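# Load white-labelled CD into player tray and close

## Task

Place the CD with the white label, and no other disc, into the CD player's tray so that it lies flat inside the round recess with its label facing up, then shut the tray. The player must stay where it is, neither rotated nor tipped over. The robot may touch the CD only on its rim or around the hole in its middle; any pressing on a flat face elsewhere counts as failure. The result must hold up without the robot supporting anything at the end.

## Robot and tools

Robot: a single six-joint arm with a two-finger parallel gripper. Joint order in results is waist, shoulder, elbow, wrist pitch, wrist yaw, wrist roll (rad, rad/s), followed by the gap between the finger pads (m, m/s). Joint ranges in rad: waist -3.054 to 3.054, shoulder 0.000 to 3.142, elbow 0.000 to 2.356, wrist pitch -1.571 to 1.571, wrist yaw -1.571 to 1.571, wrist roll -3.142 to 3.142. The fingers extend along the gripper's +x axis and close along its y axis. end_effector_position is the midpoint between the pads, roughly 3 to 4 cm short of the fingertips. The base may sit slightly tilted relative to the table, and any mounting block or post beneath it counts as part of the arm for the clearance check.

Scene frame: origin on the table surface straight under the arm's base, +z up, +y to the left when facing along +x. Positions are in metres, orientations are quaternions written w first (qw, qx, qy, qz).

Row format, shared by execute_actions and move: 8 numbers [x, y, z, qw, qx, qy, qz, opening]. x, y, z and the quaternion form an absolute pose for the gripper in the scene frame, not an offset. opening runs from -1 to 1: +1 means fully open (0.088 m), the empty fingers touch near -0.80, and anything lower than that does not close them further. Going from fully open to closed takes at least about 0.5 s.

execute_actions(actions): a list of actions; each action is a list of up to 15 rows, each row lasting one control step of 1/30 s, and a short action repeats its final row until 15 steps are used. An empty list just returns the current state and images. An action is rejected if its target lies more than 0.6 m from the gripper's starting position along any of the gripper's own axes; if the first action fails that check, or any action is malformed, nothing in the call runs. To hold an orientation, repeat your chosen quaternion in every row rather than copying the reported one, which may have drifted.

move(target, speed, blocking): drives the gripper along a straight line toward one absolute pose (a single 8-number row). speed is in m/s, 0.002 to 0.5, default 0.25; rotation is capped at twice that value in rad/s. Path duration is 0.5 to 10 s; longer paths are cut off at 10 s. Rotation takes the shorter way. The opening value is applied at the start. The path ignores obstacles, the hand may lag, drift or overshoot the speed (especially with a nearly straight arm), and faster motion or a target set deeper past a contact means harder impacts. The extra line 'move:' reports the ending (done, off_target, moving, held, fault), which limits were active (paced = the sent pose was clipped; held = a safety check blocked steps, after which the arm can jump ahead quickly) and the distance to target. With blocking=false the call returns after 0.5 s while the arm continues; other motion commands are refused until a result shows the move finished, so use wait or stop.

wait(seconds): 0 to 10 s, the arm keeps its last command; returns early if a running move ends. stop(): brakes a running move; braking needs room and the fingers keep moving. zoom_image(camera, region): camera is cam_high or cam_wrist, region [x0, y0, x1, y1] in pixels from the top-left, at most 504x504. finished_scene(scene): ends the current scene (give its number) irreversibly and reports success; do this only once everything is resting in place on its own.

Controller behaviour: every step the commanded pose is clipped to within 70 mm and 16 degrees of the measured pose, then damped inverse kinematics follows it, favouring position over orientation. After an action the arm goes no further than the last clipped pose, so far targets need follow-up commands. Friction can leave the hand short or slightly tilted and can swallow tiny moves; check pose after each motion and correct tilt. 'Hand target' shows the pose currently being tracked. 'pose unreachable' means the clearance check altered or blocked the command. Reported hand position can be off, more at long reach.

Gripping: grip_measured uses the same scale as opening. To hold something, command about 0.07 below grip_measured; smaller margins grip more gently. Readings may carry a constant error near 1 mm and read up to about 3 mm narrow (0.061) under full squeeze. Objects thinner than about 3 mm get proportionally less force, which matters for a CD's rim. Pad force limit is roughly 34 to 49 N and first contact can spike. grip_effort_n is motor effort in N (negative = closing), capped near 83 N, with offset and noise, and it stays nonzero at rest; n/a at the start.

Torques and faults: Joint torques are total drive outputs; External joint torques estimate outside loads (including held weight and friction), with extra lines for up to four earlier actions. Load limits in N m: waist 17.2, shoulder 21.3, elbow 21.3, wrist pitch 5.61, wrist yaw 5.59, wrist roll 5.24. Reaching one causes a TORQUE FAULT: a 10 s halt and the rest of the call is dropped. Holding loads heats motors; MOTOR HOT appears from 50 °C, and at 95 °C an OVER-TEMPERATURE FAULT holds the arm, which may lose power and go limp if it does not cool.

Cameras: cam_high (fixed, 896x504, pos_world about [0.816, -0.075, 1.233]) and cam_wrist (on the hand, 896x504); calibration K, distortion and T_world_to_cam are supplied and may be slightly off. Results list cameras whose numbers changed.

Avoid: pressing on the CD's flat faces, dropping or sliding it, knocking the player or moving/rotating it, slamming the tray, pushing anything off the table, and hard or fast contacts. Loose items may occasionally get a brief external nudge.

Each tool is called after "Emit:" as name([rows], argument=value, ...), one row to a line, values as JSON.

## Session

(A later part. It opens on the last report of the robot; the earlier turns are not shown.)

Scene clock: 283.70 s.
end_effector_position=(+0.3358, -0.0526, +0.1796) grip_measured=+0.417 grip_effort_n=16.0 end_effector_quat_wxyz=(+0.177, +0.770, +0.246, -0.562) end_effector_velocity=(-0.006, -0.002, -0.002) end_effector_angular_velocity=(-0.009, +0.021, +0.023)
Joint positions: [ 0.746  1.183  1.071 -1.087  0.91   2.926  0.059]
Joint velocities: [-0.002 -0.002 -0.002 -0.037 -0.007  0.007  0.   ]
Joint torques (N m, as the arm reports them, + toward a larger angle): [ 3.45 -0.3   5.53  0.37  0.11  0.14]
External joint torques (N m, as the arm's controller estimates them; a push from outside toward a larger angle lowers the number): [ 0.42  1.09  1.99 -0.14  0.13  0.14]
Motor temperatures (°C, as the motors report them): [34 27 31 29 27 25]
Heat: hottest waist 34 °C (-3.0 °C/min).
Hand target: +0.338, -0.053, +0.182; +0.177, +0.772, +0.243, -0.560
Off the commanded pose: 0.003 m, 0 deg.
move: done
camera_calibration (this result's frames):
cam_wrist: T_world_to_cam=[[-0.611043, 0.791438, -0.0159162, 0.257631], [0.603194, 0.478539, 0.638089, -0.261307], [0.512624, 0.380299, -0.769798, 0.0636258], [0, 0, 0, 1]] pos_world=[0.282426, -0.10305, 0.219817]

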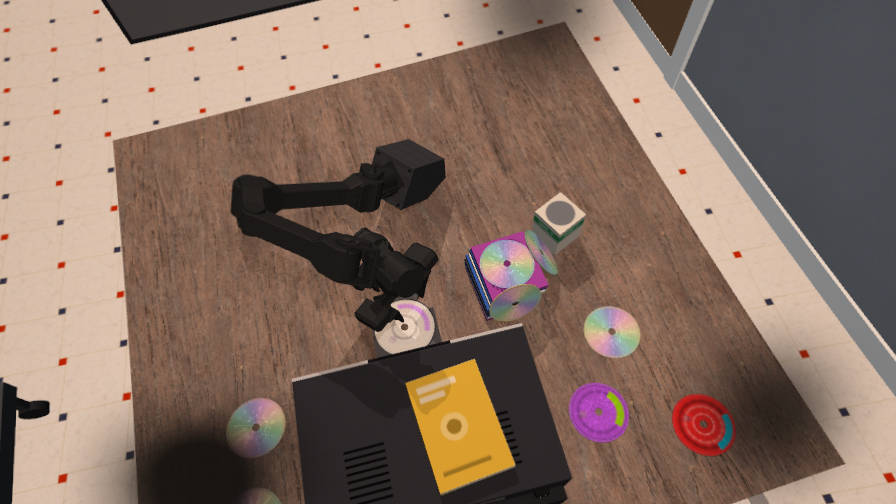

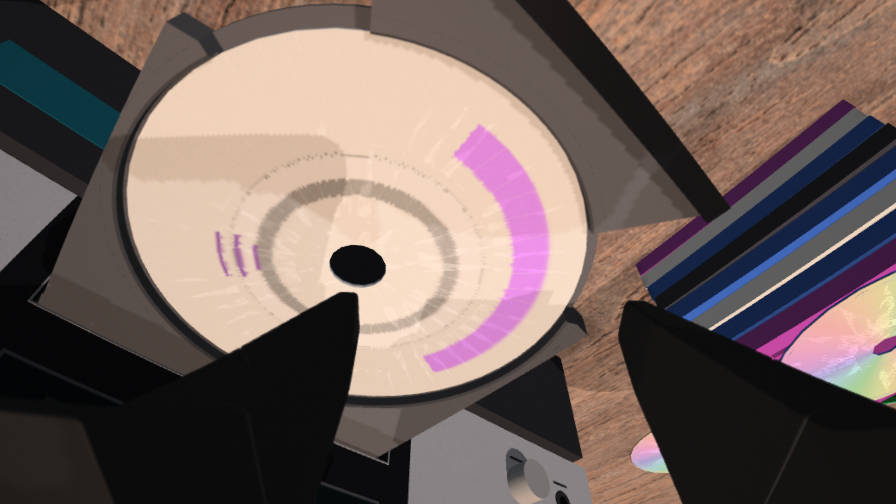

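Emit:
move(target=[0.30,-0.06,0.195,0.701,0.431,0.561,-0.093,-0.8], speed=0.45)

Emit:
move(target=[0.252,-0.07,0.18,0.853,-0.087,0.492,0.15,-0.8], speed=0.45)

Emit:
move(target=[0.256,-0.07,0.148,0.853,-0.087,0.492,0.15,-0.8], speed=0.07)

Emit:
move(target=[0.29,-0.071,0.151,0.853,-0.087,0.492,0.15,-0.8], speed=0.02)

Scene clock: 291.60 s.
end_effector_position=(+0.3024, -0.0617, +0.1960) grip_measured=-0.797 grip_effort_n=-18.4 end_effector_quat_wxyz=(+0.700, +0.435, +0.558, -0.098) end_effector_velocity=(-0.001, +0.001, +0.000) end_effector_angular_velocity=(+0.014, -0.003, +0.015)
Joint positions: [ 0.822  0.897  0.917 -1.023  0.818  1.105  0.   ]
Joint velocities: [-0.007 -0.007 -0.002  0.007 -0.022 -0.022  0.   ]
Joint torques (N m, as the arm reports them, + toward a larger angle): [ 1.85  0.23  3.05  0.69 -0.28 -0.1 ]
External joint torques (N m, as the arm's controller estimates them; a push from outside toward a larger angle lowers the number): [ 0.07  0.27 -0.57 -0.1  -0.17 -0.08]
Motor temperatures (°C, as the motors report them): [34 27 31 29 27 25]
Heat: hottest waist 34 °C (-3.0 °C/min).
Hand target: +0.300, -0.060, +0.195; +0.700, +0.431, +0.561, -0.093
Off the commanded pose: 0.003 m, 1 deg.
move: done
camera_calibration (this result's frames):
cam_wrist: T_world_to_cam=[[-0.586755, -0.633463, -0.504423, 0.245181], [-0.806989, 0.508965, 0.299539, 0.247444], [0.0669875, 0.58282, -0.809836, 0.251911], [0, 0, 0, 1]] pos_world=[0.326671, -0.117445, 0.253562]

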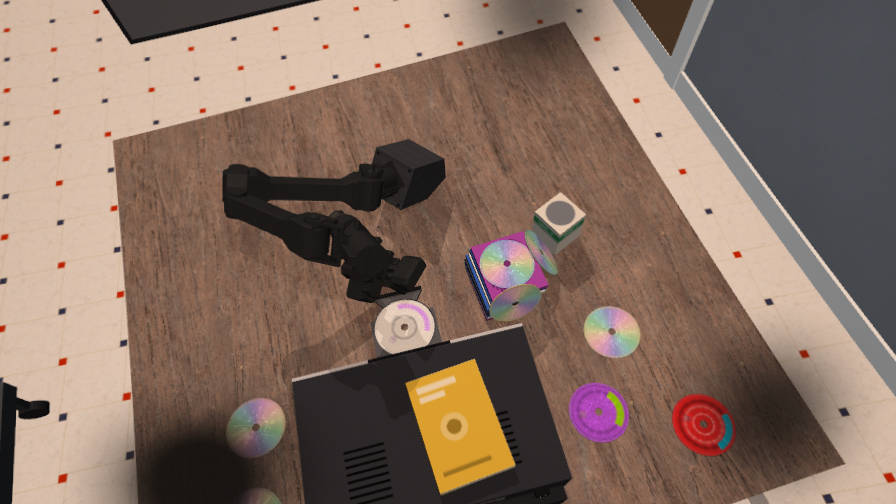

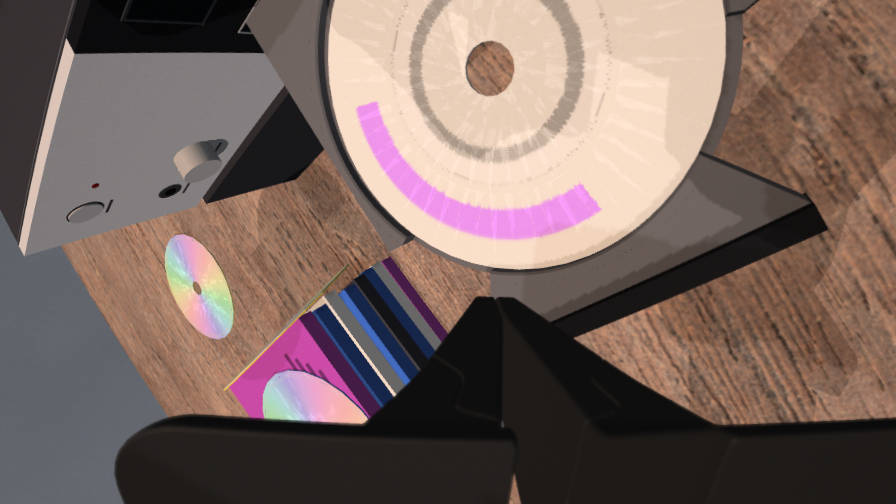

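Scene clock: 293.50 s.
end_effector_position=(+0.2539, -0.0699, +0.1814) grip_measured=-0.797 grip_effort_n=-18.4 end_effector_quat_wxyz=(+0.854, -0.080, +0.493, +0.149) end_effector_velocity=(-0.003, +0.001, -0.002) end_effector_angular_velocity=(-0.022, +0.002, +0.042)
Joint positions: [ 1.096  0.806  0.719 -1.263  1.135  0.343  0.   ]
Joint velocities: [-0.002 -0.002 -0.007 -0.007 -0.007 -0.037  0.   ]
Joint torques (N m, as the arm reports them, + toward a larger angle): [ 1.7   1.28  2.87  0.66  0.27 -0.07]
External joint torques (N m, as the arm's controller estimates them; a push from outside toward a larger angle lowers the number): [ 0.49 -0.04 -0.7  -0.13  0.16 -0.07]
Motor temperatures (°C, as the motors report them): [34 27 31 29 27 25]
Heat: hottest waist 34 °C (-3.0 °C/min).
Hand target: +0.253, -0.070, +0.180; +0.854, -0.086, +0.491, +0.150
Off the commanded pose: 0.002 m, 1 deg.
move: done
camera_calibration (this result's frames):
cam_wrist: T_world_to_cam=[[0.373769, -0.927489, 0.00784426, -0.153137], [-0.91742, -0.370929, -0.144056, 0.263807], [0.13652, 0.046647, -0.989538, 0.225535], [0, 0, 0, 1]] pos_world=[0.268469, -0.0546993, 0.26238]

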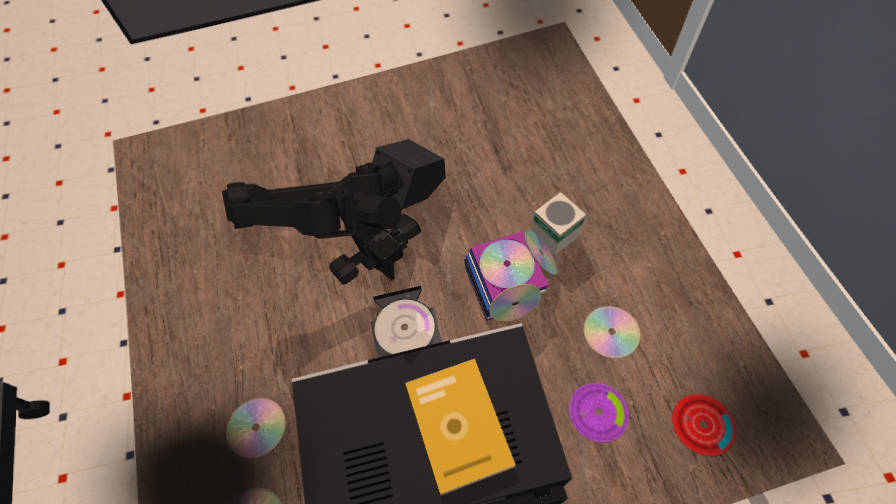

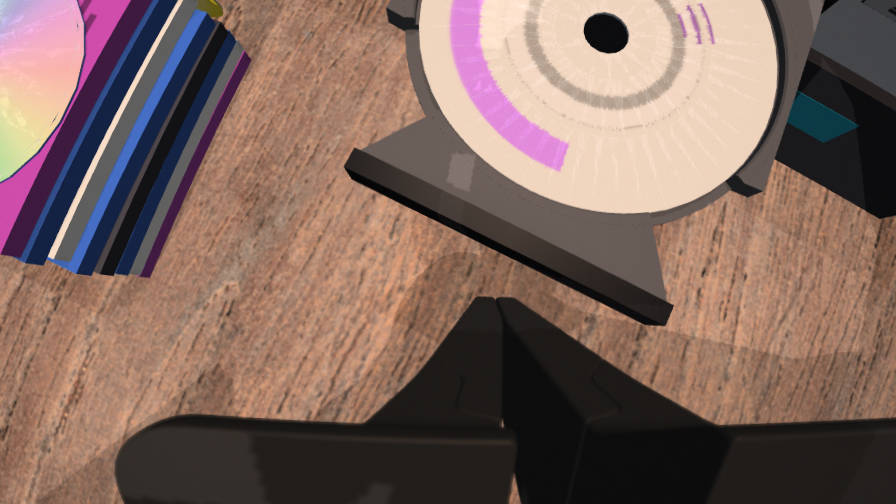

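Scene clock: 294.37 s.
end_effector_position=(+0.2571, -0.0716, +0.1500) grip_measured=-0.797 grip_effort_n=-18.4 end_effector_quat_wxyz=(+0.853, -0.087, +0.493, +0.146) end_effector_velocity=(-0.000, +0.000, -0.003) end_effector_angular_velocity=(+0.023, -0.004, -0.011)
Joint positions: [ 0.837  0.623  0.563 -0.851  1.032 -0.161  0.   ]
Joint velocities: [-0.037 -0.037 -0.022  0.051 -0.037 -0.051  0.   ]
Joint torques (N m, as the arm reports them, + toward a larger angle): [ 0.46  0.63  3.    1.   -0.26 -0.08]
External joint torques (N m, as the arm's controller estimates them; a push from outside toward a larger angle lowers the number): [-0.39  0.15 -0.75  0.18 -0.19 -0.08]
Motor temperatures (°C, as the motors report them): [34 27 31 29 27 25]
Heat: hottest waist 34 °C (-3.0 °C/min).
Hand target: +0.255, -0.070, +0.148; +0.852, -0.087, +0.494, +0.150
Off the commanded pose: 0.003 m, 0 deg.
move: done
camera_calibration (this result's frames):
cam_wrist: T_world_to_cam=[[0.375102, -0.926736, 0.02141, -0.158036], [-0.916674, -0.374266, -0.140122, 0.26061], [0.137869, 0.032934, -0.989903, 0.19283], [0, 0, 0, 1]] pos_world=[0.271589, -0.0552711, 0.230784]

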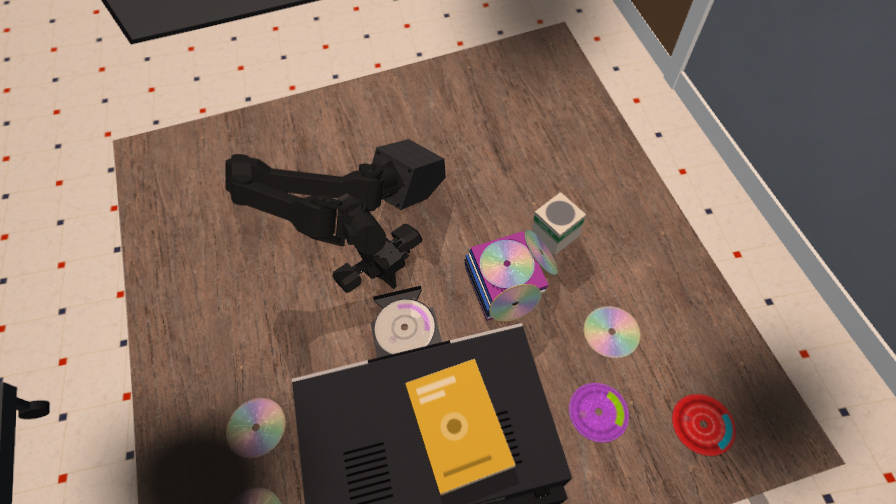

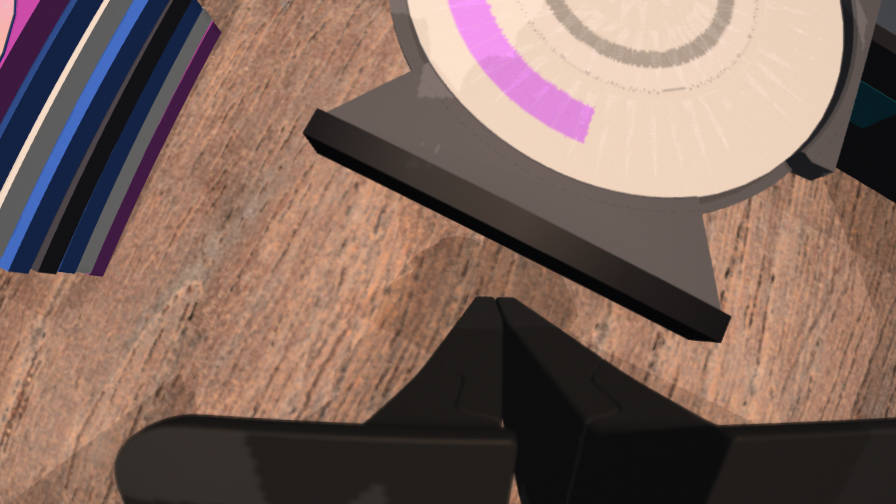

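Scene clock: 296.27 s.
end_effector_position=(+0.2851, -0.0700, +0.1477) grip_measured=-0.797 grip_effort_n=-17.9 end_effector_quat_wxyz=(+0.850, -0.094, +0.497, +0.151) end_effector_velocity=(+0.001, -0.002, -0.000) end_effector_angular_velocity=(-0.010, +0.000, -0.007)
Joint positions: [ 0.706  0.713  0.603 -0.672  0.946 -0.338  0.   ]
Joint velocities: [-0.007  0.002  0.002  0.007  0.007 -0.007  0.   ]
Joint torques (N m, as the arm reports them, + toward a larger angle): [ 1.19  0.52  6.3   1.45 -0.4  -0.07]
External joint torques (N m, as the arm's controller estimates them; a push from outside toward a larger angle lowers the number): [-0.09  0.84  2.41  0.65 -0.27 -0.07]
Motor temperatures (°C, as the motors report them): [34 27 31 29 27 25]
Heat: hottest waist 34 °C (-3.0 °C/min).
Hand target: +0.290, -0.071, +0.151; +0.853, -0.087, +0.493, +0.150
Off the commanded pose: 0.006 m, 1 deg.
move: done
camera_calibration (this result's frames):
cam_wrist: T_world_to_cam=[[0.390067, -0.92038, 0.0273482, -0.171649], [-0.911681, -0.390206, -0.12875, 0.28233], [0.12917, 0.0252882, -0.9913, 0.188804], [0, 0, 0, 1]] pos_world=[0.299962, -0.0525902, 0.228206]

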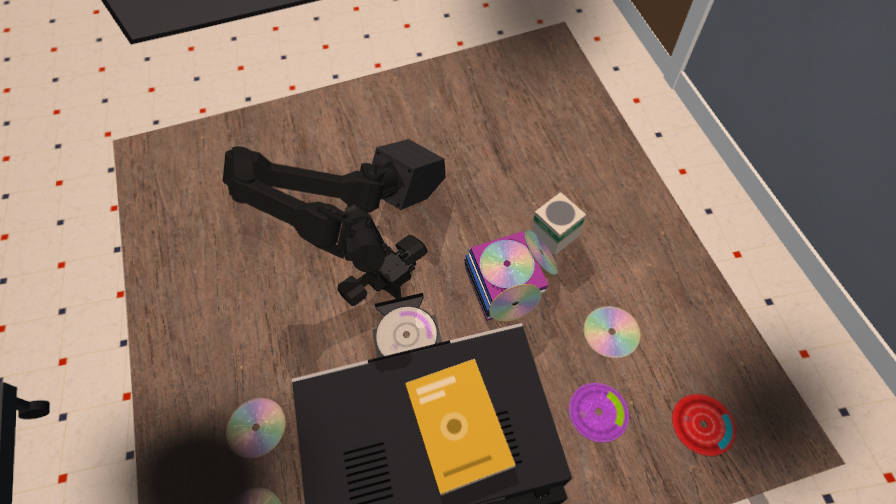

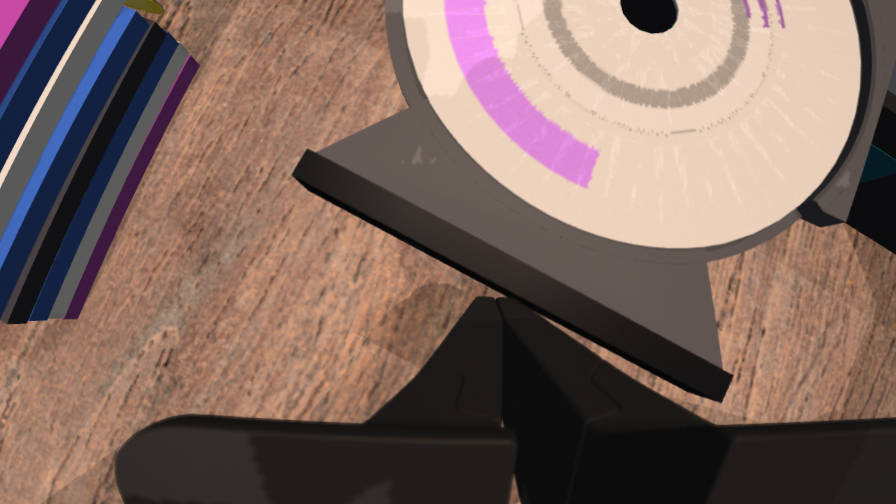

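Emit:
move(target=[0.408,-0.080,0.150,0.924,0,0.383,0,-0.8], speed=0.05)

Emit:
move(target=[0.418,-0.081,0.150,0.924,0,0.383,0,-0.8], speed=0.012)

Scene clock: 307.00 s.
end_effector_position=(+0.4013, -0.0767, +0.1458) grip_measured=-0.797 grip_effort_n=-17.0 end_effector_quat_wxyz=(+0.920, -0.004, +0.392, +0.003) end_effector_velocity=(+0.002, -0.000, -0.001) end_effector_angular_velocity=(-0.014, -0.001, +0.014)
Joint positions: [ 0.475  1.019  0.603  0.256  0.801 -0.6    0.   ]
Joint velocities: [-0.007  0.007  0.002  0.007 -0.007 -0.022  0.   ]
Joint torques (N m, as the arm reports them, + toward a larger angle): [ 2.57 -1.32  6.87  1.56 -0.61 -0.01]
External joint torques (N m, as the arm's controller estimates them; a push from outside toward a larger angle lowers the number): [-0.15  1.18  2.87  0.59 -0.32 -0.02]
Motor temperatures (°C, as the motors report them): [33 27 32 31 27 25]
Heat: hottest waist 33 °C (-3.0 °C/min).
Hand target: +0.407, -0.080, +0.150; +0.923, +0.002, +0.385, +0.000
Off the commanded pose: 0.009 m, 1 deg.
move: off_target
camera_calibration (this result's frames):
cam_wrist: T_world_to_cam=[[0.046513, -0.99841, 0.0318518, -0.0919], [-0.926182, -0.055049, -0.373038, 0.452498], [0.374198, -0.0121495, -0.927269, 0.061582], [0, 0, 0, 1]] pos_world=[0.400326, -0.0660961, 0.228829]

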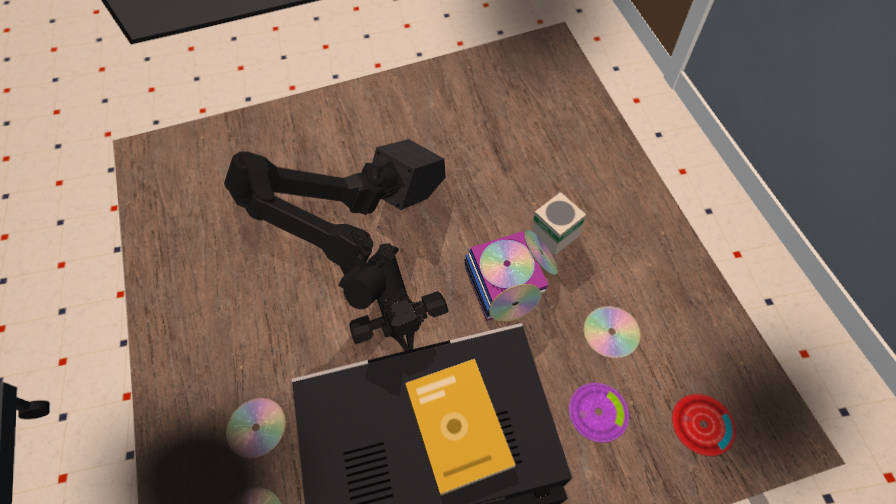

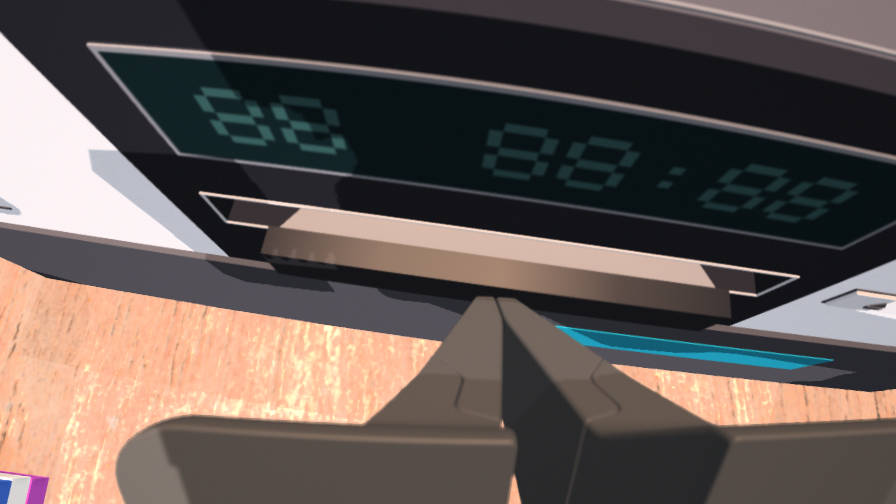

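Scene clock: 308.70 s.
end_effector_position=(+0.4118, -0.0778, +0.1457) grip_measured=-0.797 grip_effort_n=-17.4 end_effector_quat_wxyz=(+0.921, -0.005, +0.391, +0.003) end_effector_velocity=(+0.000, +0.001, -0.001) end_effector_angular_velocity=(-0.003, +0.002, +0.014)
Joint positions: [ 0.46   1.055  0.638  0.266  0.785 -0.61   0.   ]
Joint velocities: [-0.002  0.002  0.002 -0.007 -0.007 -0.007  0.   ]
Joint torques (N m, as the arm reports them, + toward a larger angle): [ 2.87 -1.51  6.78  1.55 -0.6  -0.07]
External joint torques (N m, as the arm's controller estimates them; a push from outside toward a larger angle lowers the number): [-0.04  1.2   2.82  0.58 -0.3  -0.07]
Motor temperatures (°C, as the motors report them): [33 27 32 31 27 25]
Heat: hottest waist 33 °C (-3.0 °C/min).
Hand target: +0.418, -0.081, +0.150; +0.924, -0.000, +0.383, +0.000
Off the commanded pose: 0.008 m, 1 deg.
move: done
camera_calibration (this result's frames):
cam_wrist: T_world_to_cam=[[0.0474453, -0.998275, 0.0345951, -0.0942842], [-0.924617, -0.0569959, -0.376609, 0.461845], [0.377931, -0.0141189, -0.925726, 0.0556768], [0, 0, 0, 1]] pos_world=[0.410461, -0.0670121, 0.228738]

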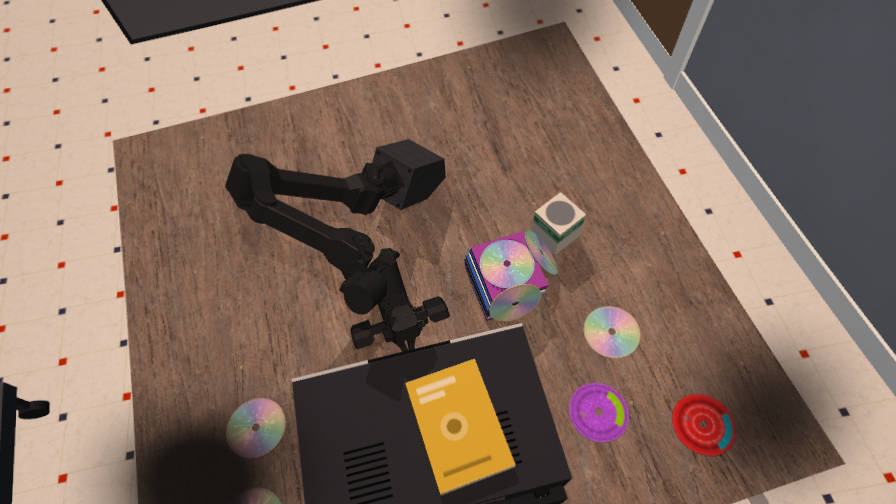

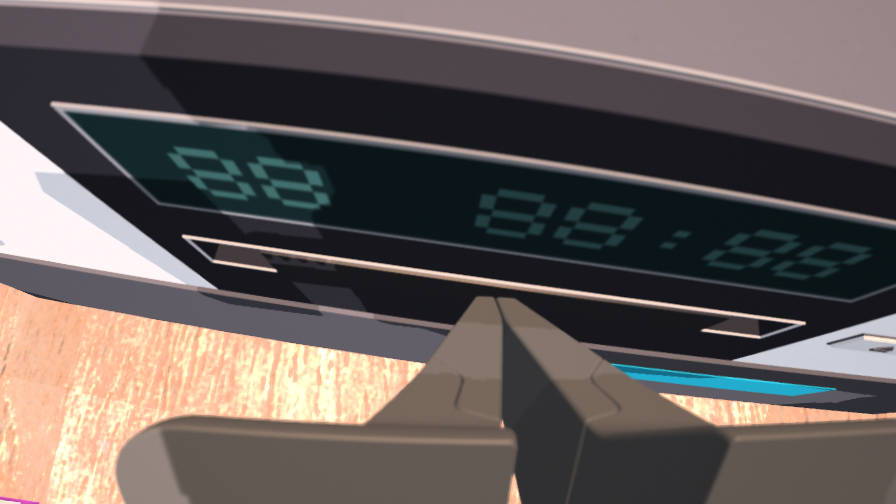

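Emit:
execute_actions([
  [[0.4205,-0.081,0.151,0.924,0,0.383,0,-0.8]],
  [[0.4225,-0.081,0.152,0.924,0,0.383,0,-0.8]],
])

Emit:
move(target=[0.37,-0.078,0.150,0.924,0,0.383,0,-0.8], speed=0.1)

Scene clock: 317.30 s.
end_effector_position=(+0.4133, -0.0771, +0.1450) grip_measured=-0.797 grip_effort_n=-17.0 end_effector_quat_wxyz=(+0.919, -0.008, +0.394, +0.005) end_effector_velocity=(+0.001, +0.001, -0.000) end_effector_angular_velocity=(-0.001, -0.004, +0.006)
Joint positions: [ 0.46   1.065  0.648  0.258  0.788 -0.61   0.   ]
Joint velocities: [-0.002  0.002 -0.002  0.007 -0.007 -0.007  0.   ]
Joint torques (N m, as the arm reports them, + toward a larger angle): [ 3.03 -1.17  8.18  1.62 -0.59 -0.06]
External joint torques (N m, as the arm's controller estimates them; a push from outside toward a larger angle lowers the number): [ 0.06  1.51  4.27  0.67 -0.29 -0.07]
External joint torques at the end of the 1st action: [-0.09  1.32  3.77  0.5  -0.25 -0.07]
Motor temperatures (°C, as the motors report them): [33 27 33 32 28 25]
Heat: hottest waist 33 °C (-2.0 °C/min).
Hand target: +0.422, -0.081, +0.152; +0.924, -0.000, +0.383, +0.000
Off the commanded pose: 0.012 m, 2 deg.
camera_calibration (this result's frames):
cam_wrist: T_world_to_cam=[[0.0519946, -0.997927, 0.0379133, -0.0959344], [-0.926835, -0.0623573, -0.370255, 0.462599], [0.371851, -0.0158881, -0.928156, 0.0571853], [0, 0, 0, 1]] pos_world=[0.412477, -0.0659806, 0.227993]

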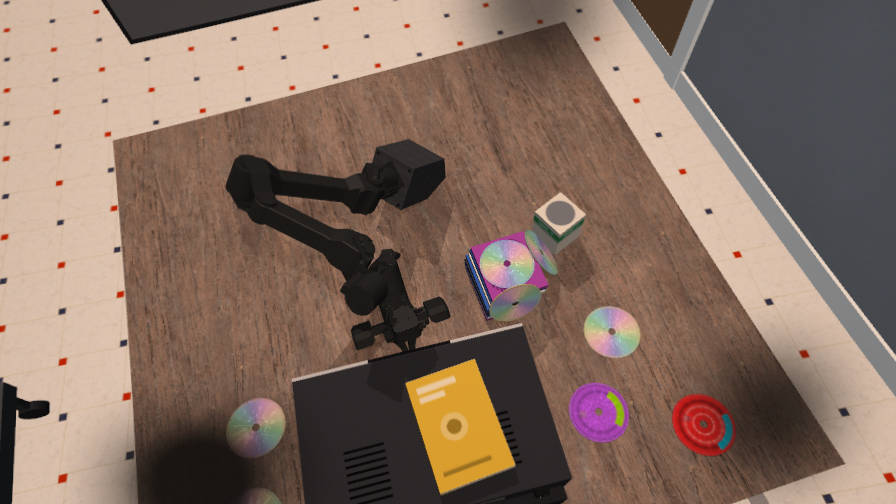

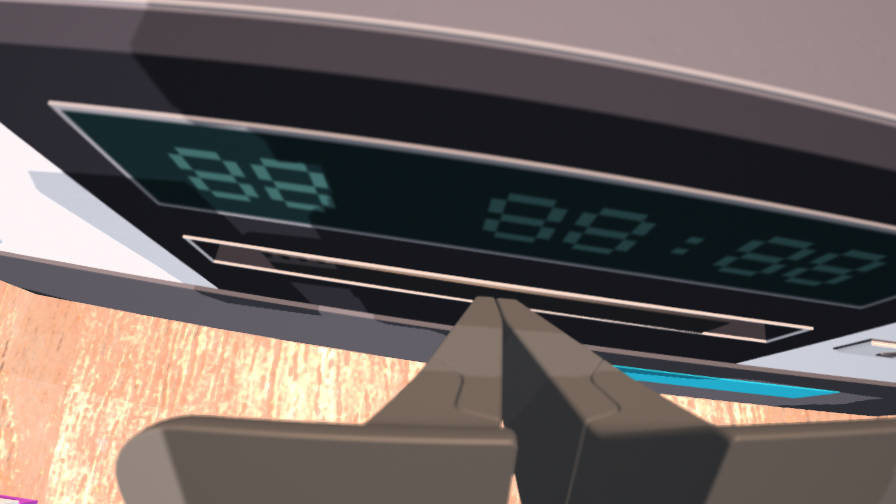

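Scene clock: 318.17 s.
end_effector_position=(+0.3730, -0.0794, +0.1509) grip_measured=-0.797 grip_effort_n=-17.4 end_effector_quat_wxyz=(+0.924, +0.001, +0.381, -0.001) end_effector_velocity=(-0.003, +0.000, -0.001) end_effector_angular_velocity=(-0.010, +0.007, +0.008)
Joint positions: [ 0.52   0.884  0.497  0.253  0.835 -0.603  0.   ]
Joint velocities: [ 0.002 -0.007 -0.007 -0.007  0.007 -0.007  0.   ]
Joint torques (N m, as the arm reports them, + toward a larger angle): [ 2.37 -1.77  3.11  0.82 -0.09  0.12]
External joint torques (N m, as the arm's controller estimates them; a push from outside toward a larger angle lowers the number): [ 0.22 -0.03 -0.89 -0.13  0.22  0.12]
Motor temperatures (°C, as the motors report them): [33 27 33 32 28 25]
Heat: hottest waist 33 °C (-2.0 °C/min).
Hand target: +0.370, -0.078, +0.150; +0.924, -0.000, +0.383, -0.000
Off the commanded pose: 0.003 m, 0 deg.
move: done
camera_calibration (this result's frames):
cam_wrist: T_world_to_cam=[[0.0346774, -0.999012, 0.0278061, -0.0884616], [-0.917383, -0.0428575, -0.395692, 0.42916], [0.396492, -0.0117873, -0.917962, 0.0671435], [0, 0, 0, 1]] pos_world=[0.37015, -0.06919, 0.23391]

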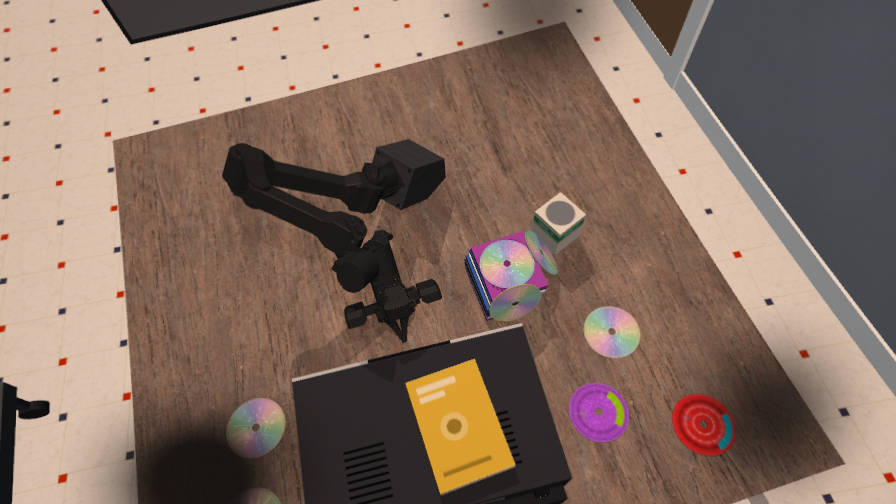

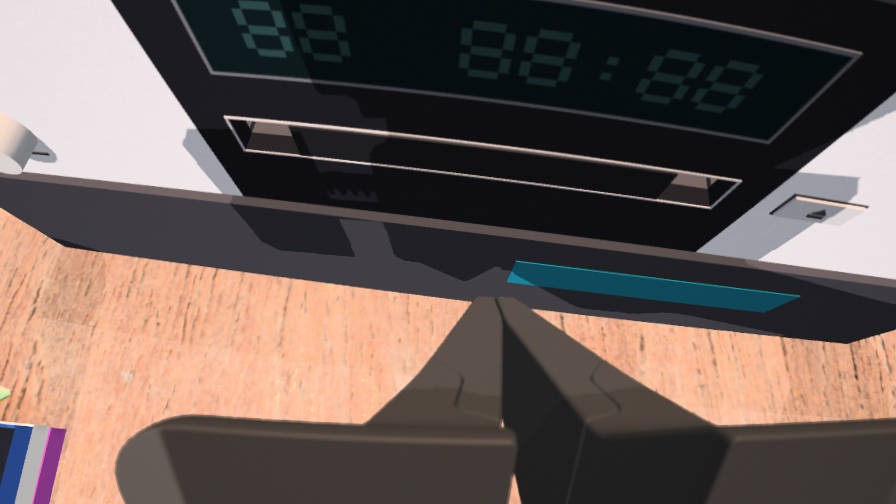

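Emit:
finished_scene(scene=2)

The scene is finished: the task was done.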